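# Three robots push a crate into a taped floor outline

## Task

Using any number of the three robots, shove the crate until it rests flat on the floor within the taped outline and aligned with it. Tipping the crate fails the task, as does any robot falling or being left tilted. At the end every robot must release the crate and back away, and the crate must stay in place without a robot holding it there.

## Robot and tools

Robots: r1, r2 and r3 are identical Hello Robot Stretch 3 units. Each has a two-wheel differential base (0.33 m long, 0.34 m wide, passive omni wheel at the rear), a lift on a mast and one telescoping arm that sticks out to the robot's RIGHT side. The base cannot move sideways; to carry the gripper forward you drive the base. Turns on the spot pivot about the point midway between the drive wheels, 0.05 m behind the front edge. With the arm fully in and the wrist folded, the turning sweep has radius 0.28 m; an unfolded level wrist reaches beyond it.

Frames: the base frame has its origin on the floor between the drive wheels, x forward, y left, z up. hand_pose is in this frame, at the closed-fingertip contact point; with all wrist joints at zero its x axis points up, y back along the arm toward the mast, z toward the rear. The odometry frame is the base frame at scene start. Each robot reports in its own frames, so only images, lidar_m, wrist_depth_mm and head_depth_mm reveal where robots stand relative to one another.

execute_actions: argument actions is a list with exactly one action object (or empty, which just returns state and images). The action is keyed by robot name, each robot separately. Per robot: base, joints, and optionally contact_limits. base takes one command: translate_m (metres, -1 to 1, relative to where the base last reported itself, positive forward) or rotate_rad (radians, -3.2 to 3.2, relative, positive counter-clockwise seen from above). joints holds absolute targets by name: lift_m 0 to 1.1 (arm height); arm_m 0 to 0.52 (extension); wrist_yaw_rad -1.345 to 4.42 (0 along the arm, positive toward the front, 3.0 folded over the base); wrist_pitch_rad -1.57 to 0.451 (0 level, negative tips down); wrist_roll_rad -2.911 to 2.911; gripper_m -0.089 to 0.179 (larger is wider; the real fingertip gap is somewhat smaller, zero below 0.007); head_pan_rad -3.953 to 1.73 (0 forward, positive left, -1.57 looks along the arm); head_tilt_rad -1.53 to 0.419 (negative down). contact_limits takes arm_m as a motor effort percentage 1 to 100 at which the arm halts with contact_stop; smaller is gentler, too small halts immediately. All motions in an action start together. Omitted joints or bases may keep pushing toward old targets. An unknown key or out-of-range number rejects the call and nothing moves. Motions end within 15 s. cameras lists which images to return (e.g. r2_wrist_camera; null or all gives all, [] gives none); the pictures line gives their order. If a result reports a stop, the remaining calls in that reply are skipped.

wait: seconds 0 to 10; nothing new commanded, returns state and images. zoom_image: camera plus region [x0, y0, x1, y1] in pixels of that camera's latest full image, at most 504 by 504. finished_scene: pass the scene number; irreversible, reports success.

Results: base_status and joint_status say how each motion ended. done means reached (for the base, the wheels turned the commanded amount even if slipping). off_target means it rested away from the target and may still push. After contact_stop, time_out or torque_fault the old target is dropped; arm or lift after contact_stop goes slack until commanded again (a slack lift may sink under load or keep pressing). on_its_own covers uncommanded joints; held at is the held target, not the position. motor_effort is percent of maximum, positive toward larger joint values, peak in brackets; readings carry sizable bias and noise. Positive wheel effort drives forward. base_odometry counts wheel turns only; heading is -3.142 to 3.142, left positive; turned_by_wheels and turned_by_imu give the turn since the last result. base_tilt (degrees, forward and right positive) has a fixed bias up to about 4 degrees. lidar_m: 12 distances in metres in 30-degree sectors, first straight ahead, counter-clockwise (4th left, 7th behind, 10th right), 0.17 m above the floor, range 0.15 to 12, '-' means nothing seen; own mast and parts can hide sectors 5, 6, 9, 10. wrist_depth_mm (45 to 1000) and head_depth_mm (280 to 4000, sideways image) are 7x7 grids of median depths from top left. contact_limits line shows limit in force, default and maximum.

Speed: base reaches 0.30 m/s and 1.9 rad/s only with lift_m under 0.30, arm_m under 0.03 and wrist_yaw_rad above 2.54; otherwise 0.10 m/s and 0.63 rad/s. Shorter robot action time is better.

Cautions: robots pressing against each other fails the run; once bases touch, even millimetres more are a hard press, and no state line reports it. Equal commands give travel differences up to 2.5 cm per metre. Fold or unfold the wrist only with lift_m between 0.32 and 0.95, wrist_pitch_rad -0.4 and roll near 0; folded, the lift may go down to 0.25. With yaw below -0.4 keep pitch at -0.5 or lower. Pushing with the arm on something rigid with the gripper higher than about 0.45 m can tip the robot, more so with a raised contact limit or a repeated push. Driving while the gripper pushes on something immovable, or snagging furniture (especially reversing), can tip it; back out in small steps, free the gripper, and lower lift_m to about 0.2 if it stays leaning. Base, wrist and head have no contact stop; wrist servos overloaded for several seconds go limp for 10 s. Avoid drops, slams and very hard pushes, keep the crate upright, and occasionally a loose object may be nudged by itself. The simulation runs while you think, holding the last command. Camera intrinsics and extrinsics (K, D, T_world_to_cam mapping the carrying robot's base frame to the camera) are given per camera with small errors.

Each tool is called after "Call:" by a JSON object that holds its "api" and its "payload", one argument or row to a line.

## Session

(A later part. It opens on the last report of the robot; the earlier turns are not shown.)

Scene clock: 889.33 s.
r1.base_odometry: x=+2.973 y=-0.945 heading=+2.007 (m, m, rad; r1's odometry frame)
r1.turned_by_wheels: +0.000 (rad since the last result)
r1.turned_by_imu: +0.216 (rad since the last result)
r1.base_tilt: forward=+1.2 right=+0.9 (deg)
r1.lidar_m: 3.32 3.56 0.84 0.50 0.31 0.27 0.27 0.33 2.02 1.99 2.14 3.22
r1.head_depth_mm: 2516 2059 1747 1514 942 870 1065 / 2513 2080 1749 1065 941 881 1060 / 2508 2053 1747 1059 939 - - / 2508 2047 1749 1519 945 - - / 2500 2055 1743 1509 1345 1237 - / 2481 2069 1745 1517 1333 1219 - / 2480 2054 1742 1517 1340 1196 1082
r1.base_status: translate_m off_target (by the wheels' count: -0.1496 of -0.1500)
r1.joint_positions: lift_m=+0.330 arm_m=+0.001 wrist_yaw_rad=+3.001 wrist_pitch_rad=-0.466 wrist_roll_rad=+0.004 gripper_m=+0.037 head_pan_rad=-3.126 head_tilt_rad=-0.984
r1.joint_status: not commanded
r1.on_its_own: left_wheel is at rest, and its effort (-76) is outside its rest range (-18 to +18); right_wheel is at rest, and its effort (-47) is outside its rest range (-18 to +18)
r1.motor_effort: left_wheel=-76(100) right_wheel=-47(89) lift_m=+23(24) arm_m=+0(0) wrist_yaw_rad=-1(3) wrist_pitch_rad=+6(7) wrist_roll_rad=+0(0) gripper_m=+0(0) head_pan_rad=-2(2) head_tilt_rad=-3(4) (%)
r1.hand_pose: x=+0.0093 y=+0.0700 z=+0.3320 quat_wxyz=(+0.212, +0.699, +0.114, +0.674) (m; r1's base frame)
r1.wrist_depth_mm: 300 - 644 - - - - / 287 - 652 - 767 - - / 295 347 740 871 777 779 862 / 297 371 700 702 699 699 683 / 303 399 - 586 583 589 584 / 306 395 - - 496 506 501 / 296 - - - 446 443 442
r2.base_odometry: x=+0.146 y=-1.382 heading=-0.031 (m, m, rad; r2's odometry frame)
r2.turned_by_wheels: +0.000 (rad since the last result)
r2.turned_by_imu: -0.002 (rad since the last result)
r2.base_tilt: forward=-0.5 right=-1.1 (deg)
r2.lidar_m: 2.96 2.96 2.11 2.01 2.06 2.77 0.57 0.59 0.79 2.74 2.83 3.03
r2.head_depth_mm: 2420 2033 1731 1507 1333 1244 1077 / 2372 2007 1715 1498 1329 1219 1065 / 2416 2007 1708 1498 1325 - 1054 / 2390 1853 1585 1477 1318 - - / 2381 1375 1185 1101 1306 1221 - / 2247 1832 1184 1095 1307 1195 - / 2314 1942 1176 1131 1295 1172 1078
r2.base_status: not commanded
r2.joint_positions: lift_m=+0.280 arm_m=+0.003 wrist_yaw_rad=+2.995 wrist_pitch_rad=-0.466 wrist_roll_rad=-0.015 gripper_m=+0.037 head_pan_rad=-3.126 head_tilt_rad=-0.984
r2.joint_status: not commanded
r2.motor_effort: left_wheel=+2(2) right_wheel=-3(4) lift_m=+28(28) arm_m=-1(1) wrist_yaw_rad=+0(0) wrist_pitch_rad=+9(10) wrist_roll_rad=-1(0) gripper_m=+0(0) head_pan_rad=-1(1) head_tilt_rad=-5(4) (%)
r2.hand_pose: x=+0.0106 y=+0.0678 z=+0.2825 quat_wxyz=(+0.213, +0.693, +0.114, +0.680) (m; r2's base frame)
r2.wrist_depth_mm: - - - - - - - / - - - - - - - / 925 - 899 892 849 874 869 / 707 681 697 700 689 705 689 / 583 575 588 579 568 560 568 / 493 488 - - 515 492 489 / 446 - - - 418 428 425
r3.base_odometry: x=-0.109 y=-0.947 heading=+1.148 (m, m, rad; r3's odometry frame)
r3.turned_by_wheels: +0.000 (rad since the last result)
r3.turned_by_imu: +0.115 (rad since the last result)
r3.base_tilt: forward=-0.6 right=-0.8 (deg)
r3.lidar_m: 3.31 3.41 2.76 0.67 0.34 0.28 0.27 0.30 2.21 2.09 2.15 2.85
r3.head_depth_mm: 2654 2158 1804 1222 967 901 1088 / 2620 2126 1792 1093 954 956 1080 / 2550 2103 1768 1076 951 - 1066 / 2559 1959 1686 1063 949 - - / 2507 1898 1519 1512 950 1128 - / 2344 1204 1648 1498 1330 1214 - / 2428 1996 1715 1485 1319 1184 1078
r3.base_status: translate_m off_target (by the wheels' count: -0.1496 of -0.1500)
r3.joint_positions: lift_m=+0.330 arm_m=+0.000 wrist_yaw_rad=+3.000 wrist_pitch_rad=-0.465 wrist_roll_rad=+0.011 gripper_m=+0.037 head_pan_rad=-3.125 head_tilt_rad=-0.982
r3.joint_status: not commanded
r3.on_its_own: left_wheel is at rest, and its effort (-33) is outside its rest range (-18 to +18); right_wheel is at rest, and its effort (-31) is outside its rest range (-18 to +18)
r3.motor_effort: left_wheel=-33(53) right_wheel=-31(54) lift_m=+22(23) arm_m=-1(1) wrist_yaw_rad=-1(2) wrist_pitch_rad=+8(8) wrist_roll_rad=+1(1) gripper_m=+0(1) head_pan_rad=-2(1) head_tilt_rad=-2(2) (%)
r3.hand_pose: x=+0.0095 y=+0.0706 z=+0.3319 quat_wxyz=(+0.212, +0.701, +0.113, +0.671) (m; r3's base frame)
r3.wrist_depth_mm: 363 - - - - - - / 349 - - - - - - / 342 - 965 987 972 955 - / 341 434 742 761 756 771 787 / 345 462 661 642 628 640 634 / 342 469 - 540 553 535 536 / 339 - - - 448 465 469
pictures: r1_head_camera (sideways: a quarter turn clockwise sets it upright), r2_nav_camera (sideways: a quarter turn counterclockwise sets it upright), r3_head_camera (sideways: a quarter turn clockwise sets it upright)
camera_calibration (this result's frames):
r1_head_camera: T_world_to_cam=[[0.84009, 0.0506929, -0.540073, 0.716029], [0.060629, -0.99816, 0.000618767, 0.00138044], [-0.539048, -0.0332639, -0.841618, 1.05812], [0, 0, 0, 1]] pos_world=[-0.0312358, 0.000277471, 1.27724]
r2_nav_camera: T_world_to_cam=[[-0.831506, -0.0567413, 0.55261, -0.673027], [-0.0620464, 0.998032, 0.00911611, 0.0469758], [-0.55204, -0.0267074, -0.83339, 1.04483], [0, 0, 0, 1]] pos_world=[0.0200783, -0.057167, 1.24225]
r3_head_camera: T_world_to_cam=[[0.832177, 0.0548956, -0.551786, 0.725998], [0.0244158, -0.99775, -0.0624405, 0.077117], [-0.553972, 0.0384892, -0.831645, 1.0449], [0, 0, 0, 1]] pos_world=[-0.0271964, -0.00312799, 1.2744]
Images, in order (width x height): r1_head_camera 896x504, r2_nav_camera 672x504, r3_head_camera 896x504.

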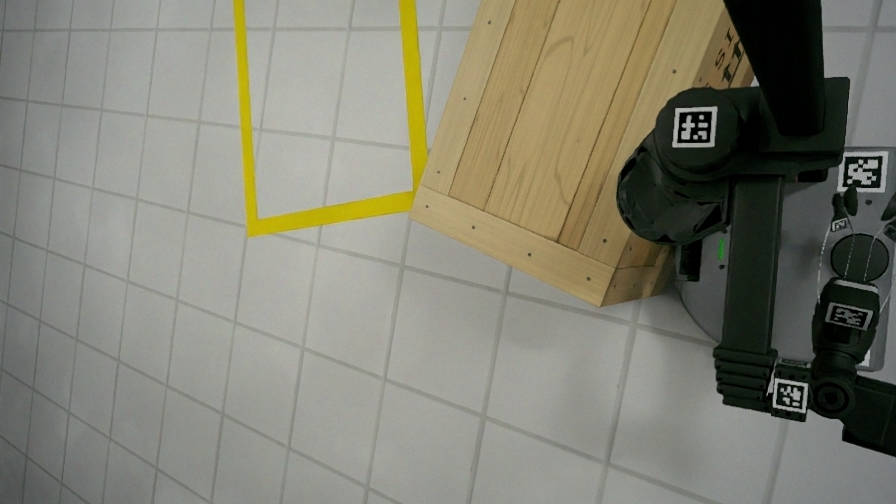

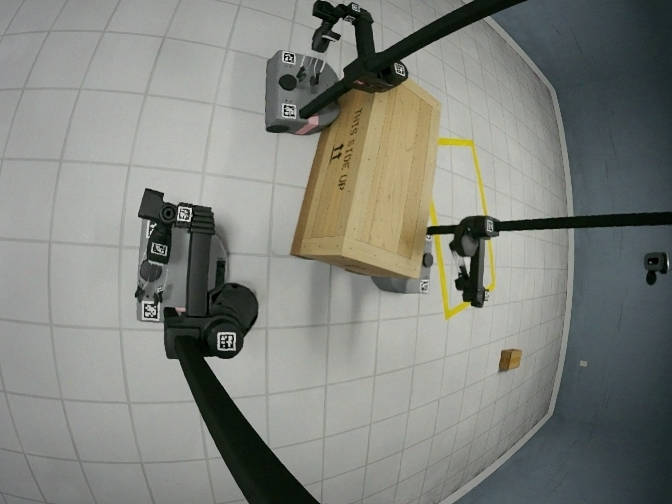

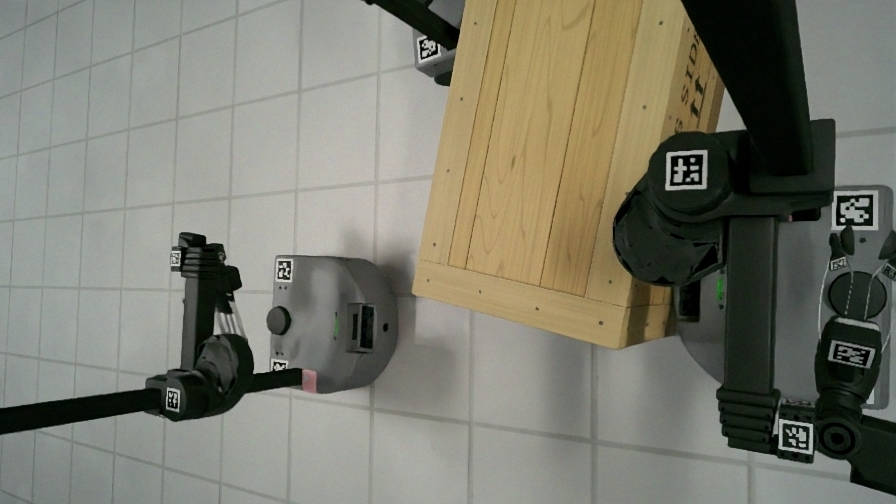

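Call:
{"api": "execute_actions", "payload": {
  "actions": [
    {"r3":{"base":{"translate_m":1.0},"joints":{"lift_m":0.28}},"r1":{"base":{"translate_m":0.25},"joints":{"lift_m":0.28}},"r2":{"base":{"translate_m":0.2}}}
  ],
  "cameras": []
}}

Call:
{"api": "execute_actions", "payload": {
  "actions": [
    {"r3":{"base":{"translate_m":0.5}},"r1":{"base":{"rotate_rad":0.2}},"r2":{"base":{"rotate_rad":0.6}}}
  ],
  "cameras": []
}}

Call:
{"api": "execute_actions", "payload": {
  "actions": [
    {"r1":{"base":{"translate_m":-0.26}}}
  ],
  "cameras": ["r1_head_camera","r2_head_camera","r2_nav_camera"]
}}

Scene clock: 959.50 s.
r1.base_odometry: x=+2.868 y=-0.718 heading=+2.007 (m, m, rad; r1's odometry frame)
r1.turned_by_wheels: +0.000 (rad since the last result)
r1.turned_by_imu: +0.000 (rad since the last result)
r1.base_tilt: forward=+1.3 right=+0.8 (deg)
r1.lidar_m: 3.06 3.53 0.79 2.74 0.57 0.51 0.51 2.57 2.05 2.02 2.18 3.26
r1.head_depth_mm: 2502 2058 1752 1067 1037 1220 1070 / 2494 2054 1748 1063 1149 1226 1060 / 2493 2051 1221 1063 1263 - - / 2480 2053 1748 1089 1292 - - / 2466 2044 1742 1519 1341 1239 - / 2502 2033 1745 1510 1339 1214 1105 / 2467 2027 1733 1510 1340 1194 1085
r1.base_status: done
r1.joint_positions: lift_m=+0.280 arm_m=+0.001 wrist_yaw_rad=+3.001 wrist_pitch_rad=-0.466 wrist_roll_rad=+0.004 gripper_m=+0.037 head_pan_rad=-3.126 head_tilt_rad=-0.984
r1.joint_status: all done
r1.motor_effort: left_wheel=+0(70) right_wheel=-1(47) lift_m=+20(19) arm_m=+0(0) wrist_yaw_rad=-2(3) wrist_pitch_rad=+6(6) wrist_roll_rad=+0(0) gripper_m=-1(0) head_pan_rad=-2(2) head_tilt_rad=-3(4) (%)
r1.hand_pose: x=+0.0093 y=+0.0700 z=+0.2822 quat_wxyz=(+0.212, +0.699, +0.114, +0.674) (m; r1's base frame)
r1.wrist_depth_mm: 506 - - - 868 - - / 514 - - 970 654 709 981 / 528 636 781 788 717 728 758 / 542 630 629 626 636 632 617 / 521 531 - 544 532 522 515 / 462 - - - 439 451 444 / - - - - 399 389 395
r2.base_odometry: x=+0.346 y=-1.388 heading=-0.031 (m, m, rad; r2's odometry frame)
r2.turned_by_wheels: +0.000 (rad since the last result)
r2.turned_by_imu: -0.002 (rad since the last result)
r2.base_tilt: forward=-0.5 right=-1.1 (deg)
r2.lidar_m: 2.78 2.95 2.11 2.01 2.08 2.77 0.77 0.81 0.73 2.73 2.82 2.80
r2.head_depth_mm: 2445 2036 1739 1502 1340 1235 1071 / 2404 2012 1731 1504 1323 1212 1064 / 2450 2002 1703 1490 1325 - 1052 / 2203 1983 1668 1480 1323 - - / 2191 1980 1216 1406 1311 1224 - / 2358 1971 1208 1406 1305 1192 - / 2329 1962 1222 1410 1299 1164 1077
r2.base_status: done
r2.joint_positions: lift_m=+0.280 arm_m=+0.003 wrist_yaw_rad=+2.995 wrist_pitch_rad=-0.466 wrist_roll_rad=-0.015 gripper_m=+0.037 head_pan_rad=-3.126 head_tilt_rad=-0.984
r2.joint_status: not commanded
r2.motor_effort: left_wheel=+1(7) right_wheel=-3(7) lift_m=+28(28) arm_m=-1(1) wrist_yaw_rad=+0(0) wrist_pitch_rad=+9(10) wrist_roll_rad=+0(1) gripper_m=-1(0) head_pan_rad=-1(1) head_tilt_rad=-4(4) (%)
r2.hand_pose: x=+0.0106 y=+0.0678 z=+0.2825 quat_wxyz=(+0.213, +0.693, +0.114, +0.680) (m; r2's base frame)
r2.wrist_depth_mm: - - - - - - - / - - - - - - - / 861 - 866 886 846 878 852 / 717 669 698 698 685 692 675 / 578 569 600 584 580 580 568 / 490 491 - - 504 483 493 / 443 - - - 417 421 428
r3.base_odometry: x=+0.301 y=-0.035 heading=+1.148 (m, m, rad; r3's odometry frame)
r3.turned_by_wheels: +0.000 (rad since the last result)
r3.turned_by_imu: +0.002 (rad since the last result)
r3.base_tilt: forward=-0.5 right=-0.8 (deg)
r3.lidar_m: 2.32 2.38 2.83 2.67 2.76 1.27 1.26 3.01 2.16 2.06 2.11 2.43
r3.head_depth_mm: 2104 1507 1607 1561 1362 1262 1093 / 2420 1481 1658 1535 1370 1244 1087 / 2567 1499 1666 1530 1357 - 1068 / 2449 1498 1676 1522 1346 - - / 2199 2046 1729 1503 1334 1240 - / 2477 2026 1732 1499 1330 1206 - / 2446 2001 1712 1488 1319 1177 1082
r3.base_status: done
r3.joint_positions: lift_m=+0.280 arm_m=+0.000 wrist_yaw_rad=+3.000 wrist_pitch_rad=-0.465 wrist_roll_rad=+0.011 gripper_m=+0.037 head_pan_rad=-3.125 head_tilt_rad=-0.982
r3.joint_status: all done
r3.motor_effort: left_wheel=-1(30) right_wheel=+1(28) lift_m=+12(21) arm_m=-1(1) wrist_yaw_rad=+0(1) wrist_pitch_rad=+8(8) wrist_roll_rad=+1(1) gripper_m=+0(1) head_pan_rad=+0(2) head_tilt_rad=-2(2) (%)
r3.hand_pose: x=+0.0095 y=+0.0706 z=+0.2825 quat_wxyz=(+0.212, +0.701, +0.113, +0.671) (m; r3's base frame)
r3.wrist_depth_mm: - - - - - - - / - - - - - - - / 840 - 845 885 847 888 881 / 661 662 671 678 702 687 700 / 545 553 574 568 562 564 577 / 467 478 - - 487 479 476 / - - - - 400 410 419
pictures: none
No camera images: the call's "cameras" was empty. Leave "cameras" out to get every camera's image.

Scene clock: 962.97 s.
r1.base_odometry: x=+2.868 y=-0.718 heading=+2.207 (m, m, rad; r1's odometry frame)
r1.turned_by_wheels: +0.200 (rad since the last result)
r1.turned_by_imu: +0.200 (rad since the last result)
r1.base_tilt: forward=+1.1 right=+0.8 (deg)
r1.lidar_m: 4.40 0.79 0.79 0.73 0.53 0.51 0.53 2.24 2.02 2.02 2.42 3.05
r1.head_depth_mm: 2507 2043 1748 1063 991 1203 1067 / 2492 2047 1743 1065 1136 1230 1063 / 2507 2063 1741 1081 1282 - - / 2497 2053 1744 1519 1341 - - / 2509 2048 1745 1504 1341 1237 - / 2480 2050 1738 1517 1337 1214 1106 / 2491 2059 1728 1519 1340 1193 1089
r1.base_status: done
r1.joint_positions: lift_m=+0.280 arm_m=+0.001 wrist_yaw_rad=+3.001 wrist_pitch_rad=-0.466 wrist_roll_rad=+0.004 gripper_m=+0.037 head_pan_rad=-3.126 head_tilt_rad=-0.984
r1.joint_status: not commanded
r1.motor_effort: left_wheel=-2(11) right_wheel=+2(9) lift_m=+21(20) arm_m=+0(0) wrist_yaw_rad=+0(1) wrist_pitch_rad=+6(7) wrist_roll_rad=+0(0) gripper_m=+0(0) head_pan_rad=-2(2) head_tilt_rad=-3(4) (%)
r1.hand_pose: x=+0.0093 y=+0.0700 z=+0.2822 quat_wxyz=(+0.212, +0.699, +0.114, +0.674) (m; r1's base frame)
r1.wrist_depth_mm: 435 - - - - - - / 462 - - - 910 617 640 / 480 571 783 796 707 582 648 / 490 586 634 637 633 614 612 / 505 527 - 547 521 520 523 / 462 - - - 441 453 444 / - - - - 400 393 392
r2.base_odometry: x=+0.346 y=-1.388 heading=+0.569 (m, m, rad; r2's odometry frame)
r2.turned_by_wheels: +0.600 (rad since the last result)
r2.turned_by_imu: +0.595 (rad since the last result)
r2.base_tilt: forward=-0.6 right=-1.0 (deg)
r2.lidar_m: 2.74 2.07 2.01 2.12 2.98 0.77 0.84 0.76 2.73 2.87 2.78 2.86
r2.head_depth_mm: 2463 2035 1246 1459 1340 1233 1071 / 2445 2036 1220 1322 1330 1209 1068 / 2420 1417 1257 1448 1317 - 1057 / 2390 1404 1392 1482 1323 - - / 2384 1426 1592 1477 1312 1227 - / 2366 1954 1038 1309 1298 1192 - / 713 1822 1378 1326 1304 1169 1076
r2.base_status: done
r2.joint_positions: lift_m=+0.280 arm_m=+0.003 wrist_yaw_rad=+2.995 wrist_pitch_rad=-0.466 wrist_roll_rad=-0.015 gripper_m=+0.037 head_pan_rad=-3.126 head_tilt_rad=-0.984
r2.joint_status: not commanded
r2.motor_effort: left_wheel=-1(6) right_wheel=+2(9) lift_m=+28(28) arm_m=-1(1) wrist_yaw_rad=+0(0) wrist_pitch_rad=+10(10) wrist_roll_rad=+0(0) gripper_m=+0(1) head_pan_rad=-1(1) head_tilt_rad=-5(5) (%)
r2.hand_pose: x=+0.0106 y=+0.0678 z=+0.2825 quat_wxyz=(+0.213, +0.693, +0.114, +0.680) (m; r2's base frame)
r2.wrist_depth_mm: - - - - - - - / - - - - - - - / 883 - 853 853 859 857 849 / 695 683 697 683 687 682 675 / 580 576 597 575 574 574 570 / 498 500 - - 505 496 482 / 439 - - - 418 419 428
r3.base_odometry: x=+0.506 y=+0.421 heading=+1.148 (m, m, rad; r3's odometry frame)
r3.turned_by_wheels: +0.000 (rad since the last result)
r3.turned_by_imu: +0.001 (rad since the last result)
r3.base_tilt: forward=-0.5 right=-1.0 (deg)
r3.lidar_m: 1.82 1.87 2.50 2.71 2.77 1.76 1.75 3.00 2.13 2.04 2.10 1.91
r3.head_depth_mm: 1841 1860 1805 1557 1374 1267 1094 / 1824 1886 1806 1555 1365 1239 1083 / 1792 1926 1771 1526 1356 - 1067 / 1786 1933 1756 1523 1344 - - / 2423 2050 1746 1506 1339 1236 - / 2457 2027 1715 1508 1324 1206 - / 2441 2014 1710 1489 1321 1177 1084
r3.base_status: done
r3.joint_positions: lift_m=+0.280 arm_m=+0.000 wrist_yaw_rad=+3.000 wrist_pitch_rad=-0.465 wrist_roll_rad=+0.011 gripper_m=+0.037 head_pan_rad=-3.125 head_tilt_rad=-0.982
r3.joint_status: not commanded
r3.motor_effort: left_wheel=+0(5) right_wheel=+1(6) lift_m=+12(12) arm_m=-1(1) wrist_yaw_rad=-1(1) wrist_pitch_rad=+8(8) wrist_roll_rad=+1(1) gripper_m=+0(0) head_pan_rad=-1(1) head_tilt_rad=-2(2) (%)
r3.hand_pose: x=+0.0095 y=+0.0706 z=+0.2825 quat_wxyz=(+0.212, +0.701, +0.113, +0.671) (m; r3's base frame)
r3.wrist_depth_mm: - - - - - - - / - - - - - - - / 841 - 882 877 876 863 905 / 674 670 676 677 694 688 687 / 553 544 576 574 570 567 550 / 468 493 - - 491 478 467 / - - - - 398 414 410
pictures: none
No camera images: the call's "cameras" was empty. Leave "cameras" out to get every camera's image.

Scene clock: 965.67 s.
r1.base_odometry: x=+3.022 y=-0.928 heading=+2.207 (m, m, rad; r1's odometry frame)
r1.turned_by_wheels: +0.000 (rad since the last result)
r1.turned_by_imu: -0.001 (rad since the last result)
r1.base_tilt: forward=+1.2 right=+0.8 (deg)
r1.lidar_m: 3.42 0.99 2.83 0.41 0.29 0.28 0.29 2.16 1.94 1.95 2.32 3.32
r1.head_depth_mm: 2499 2050 1751 1515 944 856 1064 / 2502 2043 1750 1061 940 883 1060 / 2495 2057 1740 1518 935 - - / 2511 2034 1745 1507 1340 - - / 2491 2041 1739 1519 1338 1235 - / 2501 2031 1730 1508 1337 1215 1113 / 2466 2042 1742 1507 1337 1194 1084
r1.base_status: done
r1.joint_positions: lift_m=+0.280 arm_m=+0.001 wrist_yaw_rad=+3.001 wrist_pitch_rad=-0.466 wrist_roll_rad=+0.004 gripper_m=+0.037 head_pan_rad=-3.126 head_tilt_rad=-0.984
r1.joint_status: not commanded
r1.motor_effort: left_wheel=-2(13) right_wheel=+2(6) lift_m=+20(20) arm_m=+0(0) wrist_yaw_rad=-1(1) wrist_pitch_rad=+7(6) wrist_roll_rad=+0(0) gripper_m=+0(0) head_pan_rad=-2(2) head_tilt_rad=-3(4) (%)
r1.hand_pose: x=+0.0093 y=+0.0700 z=+0.2822 quat_wxyz=(+0.212, +0.699, +0.114, +0.674) (m; r1's base frame)
r1.wrist_depth_mm: 251 - 467 - - - 805 / 266 - 503 967 - 898 647 / 276 317 558 770 774 733 647 / 283 343 602 639 631 623 606 / 294 373 - 546 525 527 519 / 296 - - - 439 454 451 / - - - - 396 397 392
r2.base_odometry: x=+0.346 y=-1.388 heading=+0.569 (m, m, rad; r2's odometry frame)
r2.turned_by_wheels: +0.000 (rad since the last result)
r2.turned_by_imu: -0.001 (rad since the last result)
r2.base_tilt: forward=-0.7 right=-1.2 (deg)
r2.lidar_m: 2.74 2.07 2.02 2.12 2.99 0.77 0.84 0.98 2.74 2.87 2.77 2.86
r2.head_depth_mm: 2483 2045 1237 1462 1338 1238 1071 / 2452 2026 1202 1317 1333 1219 1065 / 2412 1405 1249 1440 1326 - 1048 / 2391 1404 1391 1481 1315 - - / 2370 1363 1474 1477 1309 1225 - / 2181 1233 1443 1474 1308 1191 - / 2360 1861 1493 1461 1300 1173 1077
r2.base_status: not commanded
r2.joint_positions: lift_m=+0.280 arm_m=+0.003 wrist_yaw_rad=+2.995 wrist_pitch_rad=-0.466 wrist_roll_rad=-0.015 gripper_m=+0.037 head_pan_rad=-3.126 head_tilt_rad=-0.984
r2.joint_status: not commanded
r2.motor_effort: left_wheel=-1(2) right_wheel=+2(1) lift_m=+28(28) arm_m=-1(1) wrist_yaw_rad=+0(0) wrist_pitch_rad=+10(10) wrist_roll_rad=+0(0) gripper_m=+0(0) head_pan_rad=-1(1) head_tilt_rad=-5(5) (%)
r2.hand_pose: x=+0.0106 y=+0.0678 z=+0.2825 quat_wxyz=(+0.213, +0.693, +0.114, +0.680) (m; r2's base frame)
r2.wrist_depth_mm: - - - - - - - / - - - - - - - / 885 - 875 882 878 896 870 / 703 675 678 692 689 693 696 / 583 584 597 584 572 571 579 / 503 497 - - 496 491 486 / 445 - - - 419 425 425
r3.base_odometry: x=+0.506 y=+0.421 heading=+1.148 (m, m, rad; r3's odometry frame)
r3.turned_by_wheels: +0.000 (rad since the last result)
r3.turned_by_imu: +0.000 (rad since the last result)
r3.base_tilt: forward=-0.7 right=-0.8 (deg)
r3.lidar_m: 1.82 1.87 2.49 2.72 2.77 1.77 1.75 2.99 2.13 2.04 2.10 1.91
r3.head_depth_mm: 1799 1865 1815 1566 1374 1268 1090 / 1821 1891 1784 1552 1367 1243 1085 / 1793 1930 1773 1535 1355 - 1066 / 1780 1927 1752 1529 1352 - - / 2443 2053 1738 1510 1334 1238 - / 2483 2040 1727 1500 1328 1211 - / 2434 1999 1707 1481 1319 1181 1079
r3.base_status: not commanded
r3.joint_positions: lift_m=+0.280 arm_m=+0.000 wrist_yaw_rad=+3.000 wrist_pitch_rad=-0.465 wrist_roll_rad=+0.011 gripper_m=+0.037 head_pan_rad=-3.125 head_tilt_rad=-0.982
r3.joint_status: not commanded
r3.motor_effort: left_wheel=+0(0) right_wheel=+1(1) lift_m=+12(12) arm_m=-2(1) wrist_yaw_rad=-1(1) wrist_pitch_rad=+8(8) wrist_roll_rad=+1(1) gripper_m=+0(0) head_pan_rad=-1(1) head_tilt_rad=-2(2) (%)
r3.hand_pose: x=+0.0095 y=+0.0706 z=+0.2825 quat_wxyz=(+0.212, +0.701, +0.113, +0.671) (m; r3's base frame)
r3.wrist_depth_mm: - - - - - - - / - - - - - - - / 826 - 868 872 904 873 889 / 671 683 670 687 690 681 710 / 549 562 581 567 556 570 553 / 470 484 - - 485 478 483 / - - - - 400 412 414
pictures: r1_head_camera (sideways: a quarter turn clockwise sets it upright), r2_head_camera (sideways: a quarter turn clockwise sets it upright), r2_nav_camera (sideways: a quarter turn counterclockwise sets it upright)
camera_calibration (this result's frames):
r1_head_camera: T_world_to_cam=[[0.840093, 0.0506986, -0.540068, 0.716023], [0.0606357, -0.99816, 0.000619015, 0.00138008], [-0.539043, -0.0332674, -0.841621, 1.05812], [0, 0, 0, 1]] pos_world=[-0.0312356, 0.000277224, 1.27724]
r2_head_camera: T_world_to_cam=[[0.851228, 0.0210794, -0.524372, 0.692663], [-0.00503094, -0.998819, -0.0483187, 0.0603459], [-0.524772, 0.0437684, -0.850117, 1.06502], [0, 0, 0, 1]] pos_world=[-0.0304196, -0.000940421, 1.27152]
r2_nav_camera: T_world_to_cam=[[-0.831506, -0.0567415, 0.55261, -0.673027], [-0.0620467, 0.998032, 0.00911611, 0.0469758], [-0.55204, -0.0267075, -0.83339, 1.04483], [0, 0, 0, 1]] pos_world=[0.0200783, -0.057167, 1.24225]
Images, in order (width x height): r1_head_camera 896x504, r2_head_camera 896x504, r2_nav_camera 672x504.

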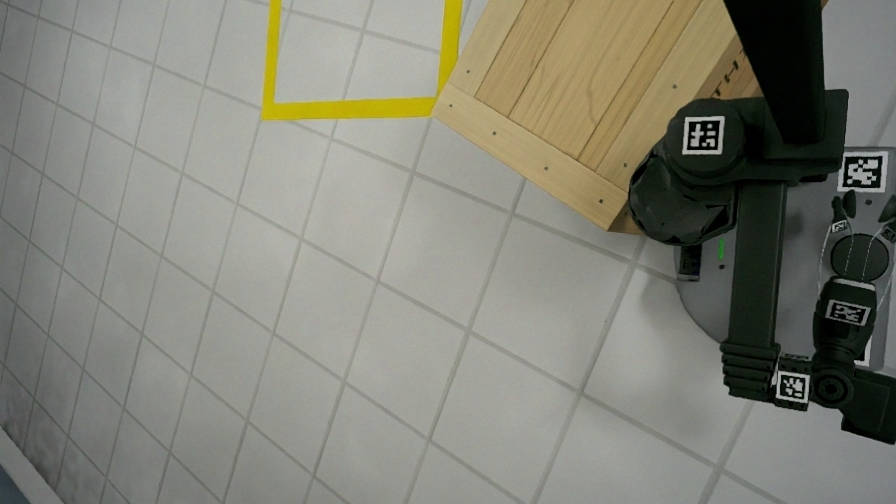

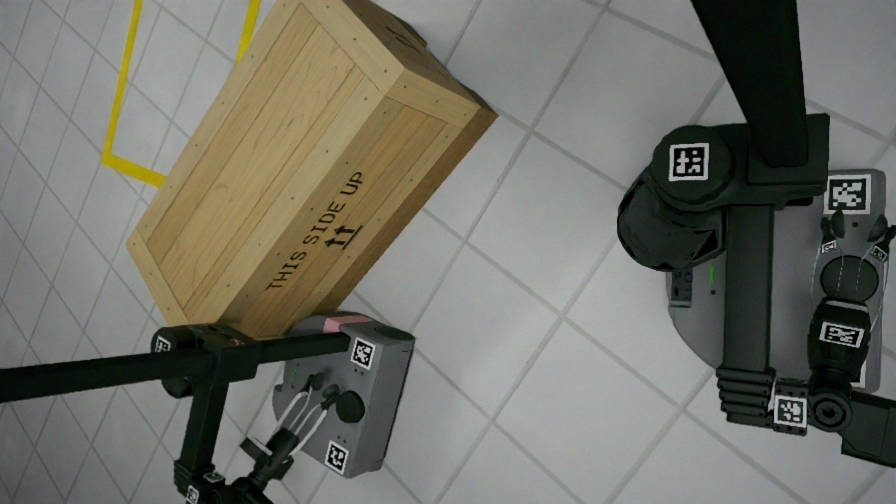

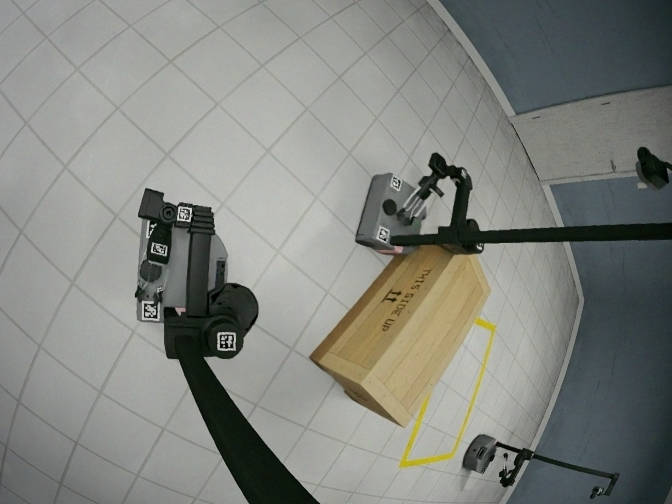

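Call:
{"api": "execute_actions", "payload": {
  "actions": [
    {"r1":{"base":{"rotate_rad":-0.53},"joints":{"lift_m":0.33}},"r2":{"base":{"translate_m":-0.57}}}
  ],
  "cameras": []
}}

Call:
{"api": "execute_actions", "payload": {
  "actions": [
    {"r2":{"base":{"rotate_rad":-0.88},"joints":{"lift_m":0.33}}}
  ],
  "cameras": ["r1_head_camera","r2_head_camera","r2_nav_camera"]
}}

Scene clock: 985.30 s.
r1.base_odometry: x=+3.022 y=-0.928 heading=+1.677 (m, m, rad; r1's odometry frame)
r1.turned_by_wheels: -0.530 (rad since the last result)
r1.turned_by_imu: -0.535 (rad since the last result)
r1.base_tilt: forward=+1.3 right=+0.9 (deg)
r1.lidar_m: 3.31 3.40 3.20 0.49 0.41 0.30 0.28 0.29 2.16 1.94 1.95 2.31
r1.head_depth_mm: 2500 2054 1752 1065 940 1129 931 / 2185 2055 1746 1057 943 1034 1045 / 2436 2041 1746 1060 939 - - / 2498 2045 1745 1062 939 - - / 2501 2057 1731 1459 954 1194 - / 2504 2040 1736 1511 1336 1220 - / 2507 2034 1734 1507 1339 1201 1086
r1.base_status: done
r1.joint_positions: lift_m=+0.330 arm_m=+0.001 wrist_yaw_rad=+3.001 wrist_pitch_rad=-0.466 wrist_roll_rad=+0.004 gripper_m=+0.037 head_pan_rad=-3.126 head_tilt_rad=-0.984
r1.joint_status: all done
r1.motor_effort: left_wheel=+3(11) right_wheel=-3(9) lift_m=+25(24) arm_m=+0(0) wrist_yaw_rad=-2(1) wrist_pitch_rad=+7(6) wrist_roll_rad=+0(0) gripper_m=+0(1) head_pan_rad=-2(2) head_tilt_rad=-3(4) (%)
r1.hand_pose: x=+0.0093 y=+0.0700 z=+0.3320 quat_wxyz=(+0.212, +0.699, +0.114, +0.674) (m; r1's base frame)
r1.wrist_depth_mm: 417 - - 468 - - - / 416 - - - - - - / 408 538 582 574 878 856 869 / 398 562 460 478 698 697 701 / 381 555 - 497 590 592 585 / 370 512 - - 497 507 498 / 349 - - - 446 442 442
r2.base_odometry: x=-0.134 y=-1.695 heading=+0.569 (m, m, rad; r2's odometry frame)
r2.turned_by_wheels: +0.000 (rad since the last result)
r2.turned_by_imu: -0.004 (rad since the last result)
r2.base_tilt: forward=-0.8 right=-1.2 (deg)
r2.lidar_m: 3.17 2.39 2.32 2.44 0.33 0.33 0.37 0.38 0.50 2.56 3.59 3.17
r2.head_depth_mm: 2462 2023 1745 1079 942 865 1075 / 2446 2014 1737 1055 933 916 1066 / 2430 2004 1721 1051 956 - 1052 / 2394 1989 1190 1043 1131 - - / 2368 1960 1685 1058 1205 1217 - / 2364 1976 1684 779 1038 1175 - / 2358 1950 1679 643 1106 1168 1075
r2.base_status: done
r2.joint_positions: lift_m=+0.280 arm_m=+0.003 wrist_yaw_rad=+2.995 wrist_pitch_rad=-0.466 wrist_roll_rad=-0.015 gripper_m=+0.037 head_pan_rad=-3.126 head_tilt_rad=-0.984
r2.joint_status: not commanded
r2.motor_effort: left_wheel=-1(9) right_wheel=+2(5) lift_m=+28(28) arm_m=-1(1) wrist_yaw_rad=+0(0) wrist_pitch_rad=+9(10) wrist_roll_rad=+0(1) gripper_m=+0(1) head_pan_rad=-1(0) head_tilt_rad=-5(5) (%)
r2.hand_pose: x=+0.0106 y=+0.0678 z=+0.2825 quat_wxyz=(+0.213, +0.693, +0.114, +0.680) (m; r2's base frame)
r2.wrist_depth_mm: 270 - - - - - - / 281 - - - - - - / 300 - 918 887 884 880 845 / 315 363 696 694 686 689 685 / 325 385 597 578 570 575 556 / 343 407 - - 511 492 489 / 343 - - - 418 427 428
r3.base_odometry: x=+0.506 y=+0.421 heading=+1.148 (m, m, rad; r3's odometry frame)
r3.turned_by_wheels: +0.000 (rad since the last result)
r3.turned_by_imu: -0.001 (rad since the last result)
r3.base_tilt: forward=-0.7 right=-0.8 (deg)
r3.lidar_m: 1.82 1.87 2.49 2.71 2.77 1.76 1.75 3.01 2.14 2.04 2.09 1.91
r3.head_depth_mm: 1837 1871 1803 1565 1371 1270 1092 / 1831 1873 1791 1550 1363 1233 1084 / 1798 1933 1773 1522 1358 - 1068 / 1787 1935 1758 1516 1349 - - / 2491 2047 1734 1504 1335 1237 - / 2468 2032 1720 1503 1324 1211 - / 2439 2015 1712 1481 1322 1187 1082
r3.base_status: not commanded
r3.joint_positions: lift_m=+0.280 arm_m=+0.000 wrist_yaw_rad=+3.000 wrist_pitch_rad=-0.465 wrist_roll_rad=+0.011 gripper_m=+0.037 head_pan_rad=-3.125 head_tilt_rad=-0.982
r3.joint_status: not commanded
r3.motor_effort: left_wheel=-1(0) right_wheel=+1(1) lift_m=+13(12) arm_m=-1(1) wrist_yaw_rad=-1(1) wrist_pitch_rad=+8(8) wrist_roll_rad=+1(1) gripper_m=+0(0) head_pan_rad=+0(2) head_tilt_rad=-2(2) (%)
r3.hand_pose: x=+0.0095 y=+0.0706 z=+0.2825 quat_wxyz=(+0.212, +0.701, +0.113, +0.671) (m; r3's base frame)
r3.wrist_depth_mm: - - - - - - - / - - - - - - - / 841 - 875 853 892 890 870 / 658 658 675 677 694 695 683 / 550 553 569 573 570 564 561 / 464 483 - - 489 479 479 / - - - - 407 415 408
pictures: none
No camera images: the call's "cameras" was empty. Leave "cameras" out to get every camera's image.

Scene clock: 987.40 s.
r1.base_odometry: x=+3.022 y=-0.928 heading=+1.677 (m, m, rad; r1's odometry frame)
r1.turned_by_wheels: +0.000 (rad since the last result)
r1.turned_by_imu: +0.000 (rad since the last result)
r1.base_tilt: forward=+1.3 right=+0.9 (deg)
r1.lidar_m: 3.31 3.41 3.18 0.49 0.41 0.30 0.28 0.29 2.17 1.94 1.95 2.31
r1.head_depth_mm: 2493 2051 1754 1062 941 1128 985 / 2186 2061 1750 1065 943 1033 1059 / 2423 2051 1750 1064 939 - - / 2494 2052 1749 1062 943 - - / 2478 2042 1742 1449 953 1199 - / 2491 2037 1737 1512 1338 1214 - / 2479 2033 1736 1506 1333 1199 1085
r1.base_status: not commanded
r1.joint_positions: lift_m=+0.330 arm_m=+0.001 wrist_yaw_rad=+3.001 wrist_pitch_rad=-0.466 wrist_roll_rad=+0.004 gripper_m=+0.037 head_pan_rad=-3.126 head_tilt_rad=-0.984
r1.joint_status: not commanded
r1.motor_effort: left_wheel=+3(3) right_wheel=-3(2) lift_m=+24(24) arm_m=+0(0) wrist_yaw_rad=-2(1) wrist_pitch_rad=+6(7) wrist_roll_rad=+0(0) gripper_m=+0(0) head_pan_rad=-2(2) head_tilt_rad=-4(3) (%)
r1.hand_pose: x=+0.0093 y=+0.0700 z=+0.3320 quat_wxyz=(+0.212, +0.699, +0.114, +0.674) (m; r1's base frame)
r1.wrist_depth_mm: 418 - - - - - - / 416 - 719 - - - - / 406 539 574 814 872 855 853 / 394 556 500 540 696 700 700 / 379 559 - 565 590 581 588 / 367 515 - - 495 508 503 / 353 - - - 443 446 442
r2.base_odometry: x=-0.134 y=-1.695 heading=-0.311 (m, m, rad; r2's odometry frame)
r2.turned_by_wheels: -0.880 (rad since the last result)
r2.turned_by_imu: -0.876 (rad since the last result)
r2.base_tilt: forward=-0.8 right=-1.2 (deg)
r2.lidar_m: 3.18 4.46 2.78 2.33 2.32 0.35 0.33 0.33 0.42 0.38 2.43 2.74
r2.head_depth_mm: 2491 2030 1732 1498 1339 1231 1075 / 2442 2035 1723 1499 1330 1210 1066 / 2297 1998 1708 1472 1292 - 1049 / 2381 1994 1700 1047 952 - - / 2334 1965 1693 1036 950 1201 - / 2110 1959 1667 1040 948 1183 - / 2330 1953 1670 1031 930 1137 1059
r2.base_status: done
r2.joint_positions: lift_m=+0.330 arm_m=+0.003 wrist_yaw_rad=+2.995 wrist_pitch_rad=-0.466 wrist_roll_rad=-0.015 gripper_m=+0.037 head_pan_rad=-3.126 head_tilt_rad=-0.984
r2.joint_status: all done
r2.motor_effort: left_wheel=+2(8) right_wheel=-3(8) lift_m=+55(58) arm_m=-1(1) wrist_yaw_rad=+0(0) wrist_pitch_rad=+10(10) wrist_roll_rad=-1(1) gripper_m=+0(0) head_pan_rad=+0(0) head_tilt_rad=-4(5) (%)
r2.hand_pose: x=+0.0106 y=+0.0678 z=+0.3317 quat_wxyz=(+0.213, +0.693, +0.114, +0.680) (m; r2's base frame)
r2.wrist_depth_mm: - - - - - - - / - - - - - - - / - - 996 997 965 942 956 / 801 756 779 787 777 755 782 / 634 640 671 634 651 647 636 / 559 549 - 552 558 548 549 / 485 500 - - 465 480 490
r3.base_odometry: x=+0.506 y=+0.421 heading=+1.148 (m, m, rad; r3's odometry frame)
r3.turned_by_wheels: +0.000 (rad since the last result)
r3.turned_by_imu: +0.000 (rad since the last result)
r3.base_tilt: forward=-0.7 right=-0.9 (deg)
r3.lidar_m: 1.82 1.88 2.49 2.72 2.77 1.76 1.75 3.02 2.14 2.03 2.10 1.91
r3.head_depth_mm: 1844 1862 1796 1559 1377 1264 1090 / 1821 1891 1792 1551 1363 1239 1084 / 1788 1930 1764 1536 1358 - 1065 / 1789 1935 1755 1527 1347 - - / 2489 2056 1736 1510 1332 1236 - / 2465 2035 1733 1503 1320 1207 - / 2437 1991 1698 1480 1311 1183 1080
r3.base_status: not commanded
r3.joint_positions: lift_m=+0.280 arm_m=+0.000 wrist_yaw_rad=+3.000 wrist_pitch_rad=-0.465 wrist_roll_rad=+0.011 gripper_m=+0.037 head_pan_rad=-3.125 head_tilt_rad=-0.982
r3.joint_status: not commanded
r3.motor_effort: left_wheel=+0(0) right_wheel=+1(1) lift_m=+12(12) arm_m=-1(1) wrist_yaw_rad=-2(2) wrist_pitch_rad=+8(8) wrist_roll_rad=+1(1) gripper_m=-1(0) head_pan_rad=+0(1) head_tilt_rad=-2(2) (%)
r3.hand_pose: x=+0.0095 y=+0.0706 z=+0.2825 quat_wxyz=(+0.212, +0.701, +0.113, +0.671) (m; r3's base frame)
r3.wrist_depth_mm: - - - - - - - / - - - - - - - / 879 - 858 881 865 885 891 / 680 667 664 678 692 685 678 / 543 557 578 564 552 560 573 / 466 486 - - 499 470 477 / - - - - 398 414 414
pictures: r1_head_camera (sideways: a quarter turn clockwise sets it upright), r2_head_camera (sideways: a quarter turn clockwise sets it upright), r2_nav_camera (sideways: a quarter turn counterclockwise sets it upright)
camera_calibration (this result's frames):
r1_head_camera: T_world_to_cam=[[0.840093, 0.050699, -0.540068, 0.716023], [0.0606362, -0.99816, 0.00061901, 0.00138008], [-0.539043, -0.0332677, -0.841621, 1.05812], [0, 0, 0, 1]] pos_world=[-0.0312356, 0.000277206, 1.27724]
r2_head_camera: T_world_to_cam=[[0.851228, 0.0210794, -0.524372, 0.692663], [-0.00503093, -0.998819, -0.0483187, 0.0603459], [-0.524772, 0.0437684, -0.850117, 1.06502], [0, 0, 0, 1]] pos_world=[-0.0304196, -0.000940421, 1.27152]
r2_nav_camera: T_world_to_cam=[[-0.831506, -0.0567415, 0.55261, -0.673026], [-0.0620467, 0.998032, 0.00911611, 0.0469758], [-0.55204, -0.0267075, -0.83339, 1.04483], [0, 0, 0, 1]] pos_world=[0.0200783, -0.057167, 1.24225]
Images, in order (width x height): r1_head_camera 896x504, r2_head_camera 896x504, r2_nav_camera 672x504.

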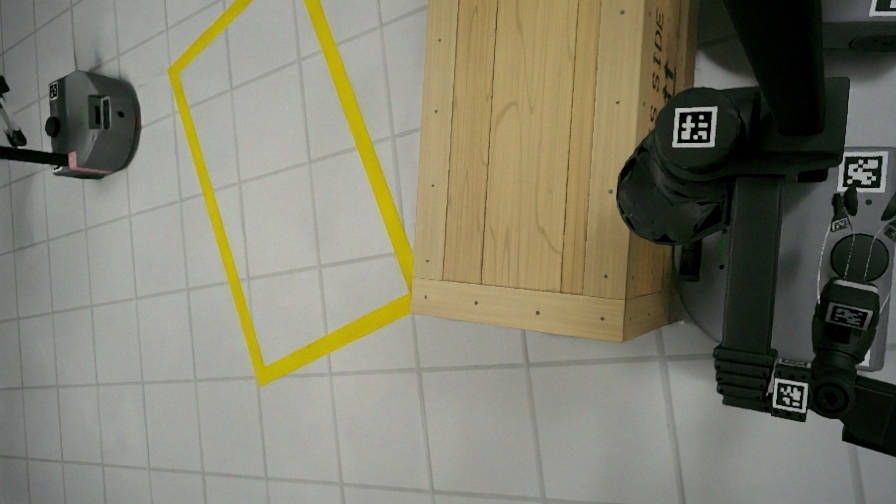

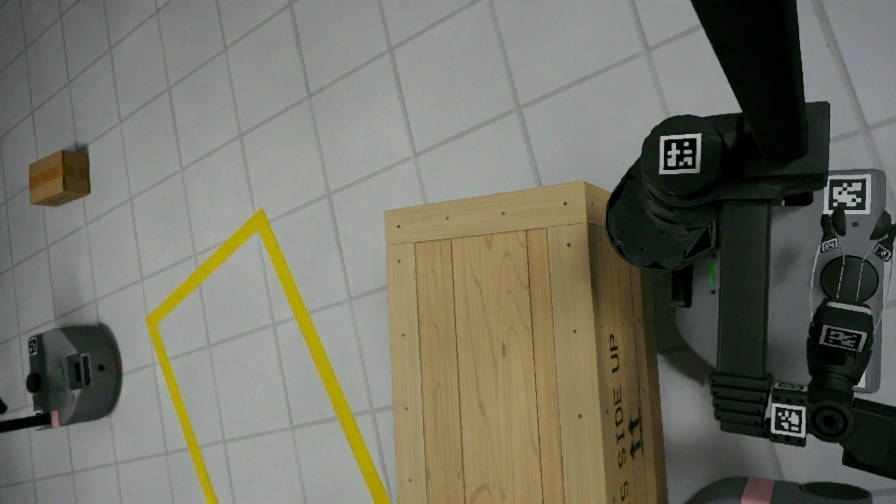

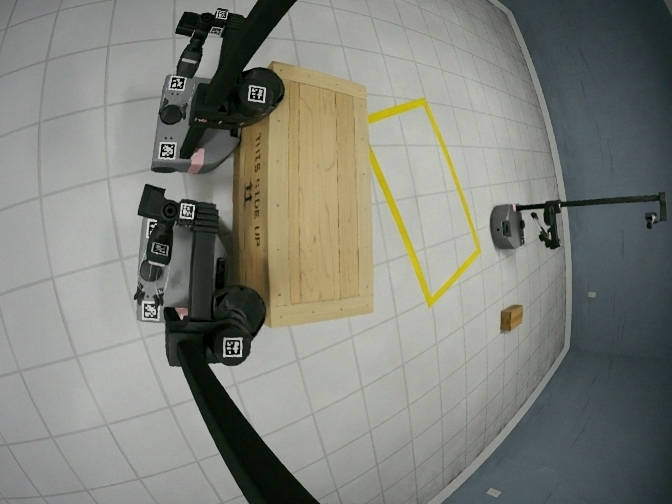

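Call:
{"api": "execute_actions", "payload": {
  "actions": [
    {"r1":{"base":{"translate_m":-0.32}},"r2":{"base":{"translate_m":-0.35}}}
  ],
  "cameras": ["r1_head_camera","r2_head_camera","r2_nav_camera"]
}}

Scene clock: 999.03 s.
r1.base_odometry: x=+3.056 y=-1.246 heading=+1.676 (m, m, rad; r1's odometry frame)
r1.turned_by_wheels: -0.001 (rad since the last result)
r1.turned_by_imu: +0.007 (rad since the last result)
r1.base_tilt: forward=+1.2 right=+0.8 (deg)
r1.lidar_m: 3.42 4.75 3.13 0.51 0.51 0.32 0.27 0.27 2.22 2.00 2.00 2.39
r1.head_depth_mm: 2494 2051 1746 1065 977 1101 1068 / 2126 2059 1751 1064 961 1207 1058 / 2408 2053 1750 1066 955 - - / 2512 2061 1749 1061 940 - - / 2488 2050 1741 1060 953 1115 - / 2489 2044 1745 1510 1335 1217 - / 2474 2050 1747 1504 1331 1198 1088
r1.base_status: translate_m off_target (by the wheels' count: -0.3199 of -0.3200)
r1.joint_positions: lift_m=+0.330 arm_m=+0.001 wrist_yaw_rad=+3.001 wrist_pitch_rad=-0.466 wrist_roll_rad=+0.004 gripper_m=+0.037 head_pan_rad=-3.126 head_tilt_rad=-0.984
r1.joint_status: not commanded
r1.on_its_own: left_wheel is at rest, and its effort (-39) is outside its rest range (-18 to +18)
r1.motor_effort: left_wheel=-39(100) right_wheel=-3(73) lift_m=+23(24) arm_m=+0(0) wrist_yaw_rad=-1(0) wrist_pitch_rad=+6(7) wrist_roll_rad=+0(0) gripper_m=+0(0) head_pan_rad=-2(2) head_tilt_rad=-3(4) (%)
r1.hand_pose: x=+0.0093 y=+0.0699 z=+0.3320 quat_wxyz=(+0.212, +0.699, +0.114, +0.674) (m; r1's base frame)
r1.wrist_depth_mm: - - - - - - - / - - - - - - - / 592 565 802 882 866 876 862 / 483 484 687 715 710 694 693 / 504 527 - 587 589 593 582 / 471 517 - - 492 502 503 / 418 - - - 446 440 440
r2.base_odometry: x=-0.467 y=-1.588 heading=-0.312 (m, m, rad; r2's odometry frame)
r2.turned_by_wheels: -0.001 (rad since the last result)
r2.turned_by_imu: +0.075 (rad since the last result)
r2.base_tilt: forward=-0.6 right=-1.1 (deg)
r2.lidar_m: 3.46 4.26 2.53 2.22 2.22 0.32 0.27 0.27 0.31 0.38 0.38 2.97
r2.head_depth_mm: 2464 2037 1726 1522 1340 1236 1071 / 2450 2013 1717 1496 1335 1213 1063 / 2447 2004 1708 1488 1327 - 1051 / 2404 1987 1710 1040 943 - - / 2023 1965 1684 1039 925 999 - / 2189 1952 1688 1033 917 979 - / 2355 1940 1673 1031 907 1002 1073
r2.base_status: translate_m off_target (by the wheels' count: -0.3496 of -0.3500)
r2.joint_positions: lift_m=+0.330 arm_m=+0.003 wrist_yaw_rad=+2.995 wrist_pitch_rad=-0.466 wrist_roll_rad=-0.015 gripper_m=+0.037 head_pan_rad=-3.126 head_tilt_rad=-0.984
r2.joint_status: not commanded
r2.on_its_own: left_wheel is at rest, and its effort (-52) is outside its rest range (-18 to +18); right_wheel is at rest, and its effort (-36) is outside its rest range (-18 to +18)
r2.motor_effort: left_wheel=-52(82) right_wheel=-36(72) lift_m=+53(55) arm_m=-1(1) wrist_yaw_rad=+1(2) wrist_pitch_rad=+10(10) wrist_roll_rad=+0(0) gripper_m=-1(0) head_pan_rad=-1(1) head_tilt_rad=-5(5) (%)
r2.hand_pose: x=+0.0107 y=+0.0677 z=+0.3317 quat_wxyz=(+0.213, +0.693, +0.114, +0.680) (m; r2's base frame)
r2.wrist_depth_mm: - - - - - - - / - - - - - - - / - - 948 - 986 968 971 / 796 742 786 777 780 769 776 / 651 651 641 646 648 635 649 / 557 551 - 550 555 547 544 / 485 503 - - 463 473 479
r3.base_odometry: x=+0.506 y=+0.421 heading=+1.148 (m, m, rad; r3's odometry frame)
r3.turned_by_wheels: +0.000 (rad since the last result)
r3.turned_by_imu: -0.001 (rad since the last result)
r3.base_tilt: forward=-0.7 right=-0.8 (deg)
r3.lidar_m: 1.82 1.87 2.49 2.72 2.77 1.60 1.50 3.00 2.13 2.04 2.09 1.91
r3.head_depth_mm: 1878 1738 1807 1556 1370 1266 1091 / 1921 1728 1796 1552 1365 1238 1081 / 1851 1703 1784 1536 1355 - 1068 / 1884 1688 1745 1525 1345 - - / 2497 2072 1744 1503 1329 1234 - / 2471 2028 1724 1500 1325 1208 - / 2422 2006 1709 1484 1318 1180 1078
r3.base_status: not commanded
r3.joint_positions: lift_m=+0.280 arm_m=+0.000 wrist_yaw_rad=+3.000 wrist_pitch_rad=-0.465 wrist_roll_rad=+0.011 gripper_m=+0.037 head_pan_rad=-3.125 head_tilt_rad=-0.982
r3.joint_status: not commanded
r3.motor_effort: left_wheel=+1(1) right_wheel=+1(1) lift_m=+12(12) arm_m=-1(2) wrist_yaw_rad=-1(1) wrist_pitch_rad=+8(8) wrist_roll_rad=+1(1) gripper_m=+0(0) head_pan_rad=-1(1) head_tilt_rad=-2(2) (%)
r3.hand_pose: x=+0.0095 y=+0.0706 z=+0.2825 quat_wxyz=(+0.212, +0.701, +0.113, +0.671) (m; r3's base frame)
r3.wrist_depth_mm: - - - - - - - / - - - - - - - / 851 - 887 848 875 881 888 / 666 661 686 674 687 696 695 / 560 550 586 570 563 563 557 / 470 480 - - 485 483 478 / - - - - 402 415 414
pictures: r1_head_camera (sideways: a quarter turn clockwise sets it upright), r2_head_camera (sideways: a quarter turn clockwise sets it upright), r2_nav_camera (sideways: a quarter turn counterclockwise sets it upright)
camera_calibration (this result's frames):
r1_head_camera: T_world_to_cam=[[0.840105, 0.0507, -0.540049, 0.715998], [0.0606371, -0.99816, 0.000620071, 0.00137869], [-0.539023, -0.0332679, -0.841634, 1.05814], [0, 0, 0, 1]] pos_world=[-0.0312351, 0.000277179, 1.27724]
r2_head_camera: T_world_to_cam=[[0.851206, 0.0210699, -0.524409, 0.692712], [-0.00504375, -0.998819, -0.0483179, 0.0603448], [-0.524808, 0.0437734, -0.850094, 1.06499], [0, 0, 0, 1]] pos_world=[-0.030421, -0.000940049, 1.27152]
r2_nav_camera: T_world_to_cam=[[-0.831483, -0.0567322, 0.552647, -0.673074], [-0.0620356, 0.998032, 0.00911815, 0.0469731], [-0.552076, -0.0267022, -0.833366, 1.0448], [0, 0, 0, 1]] pos_world=[0.0200751, -0.0571672, 1.24225]
Images, in order (width x height): r1_head_camera 896x504, r2_head_camera 896x504, r2_nav_camera 672x504.

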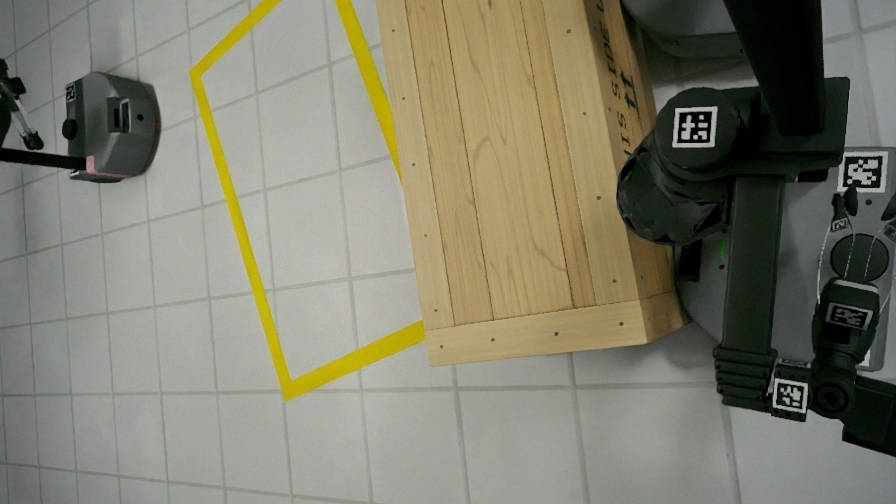

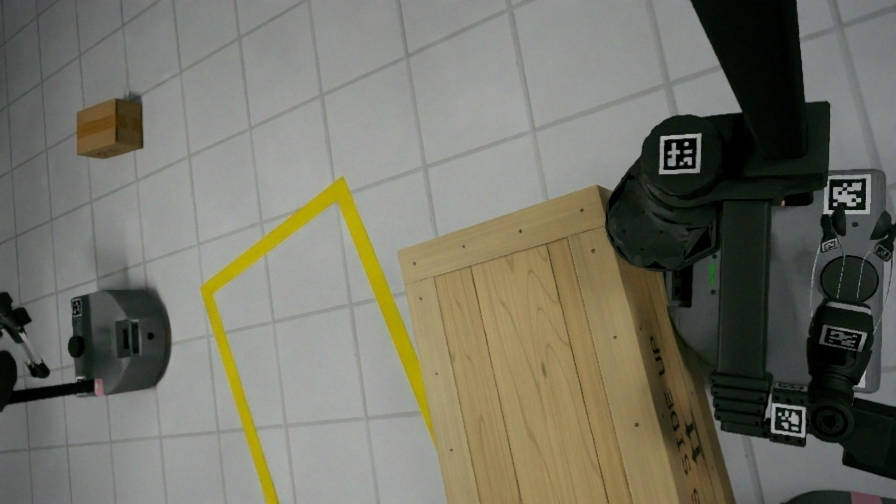

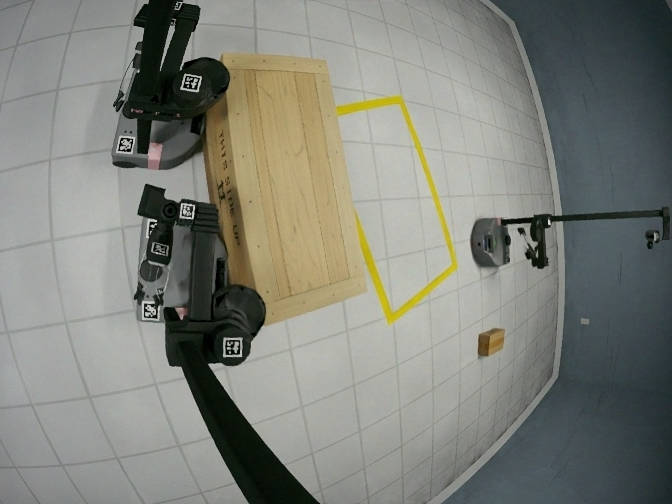

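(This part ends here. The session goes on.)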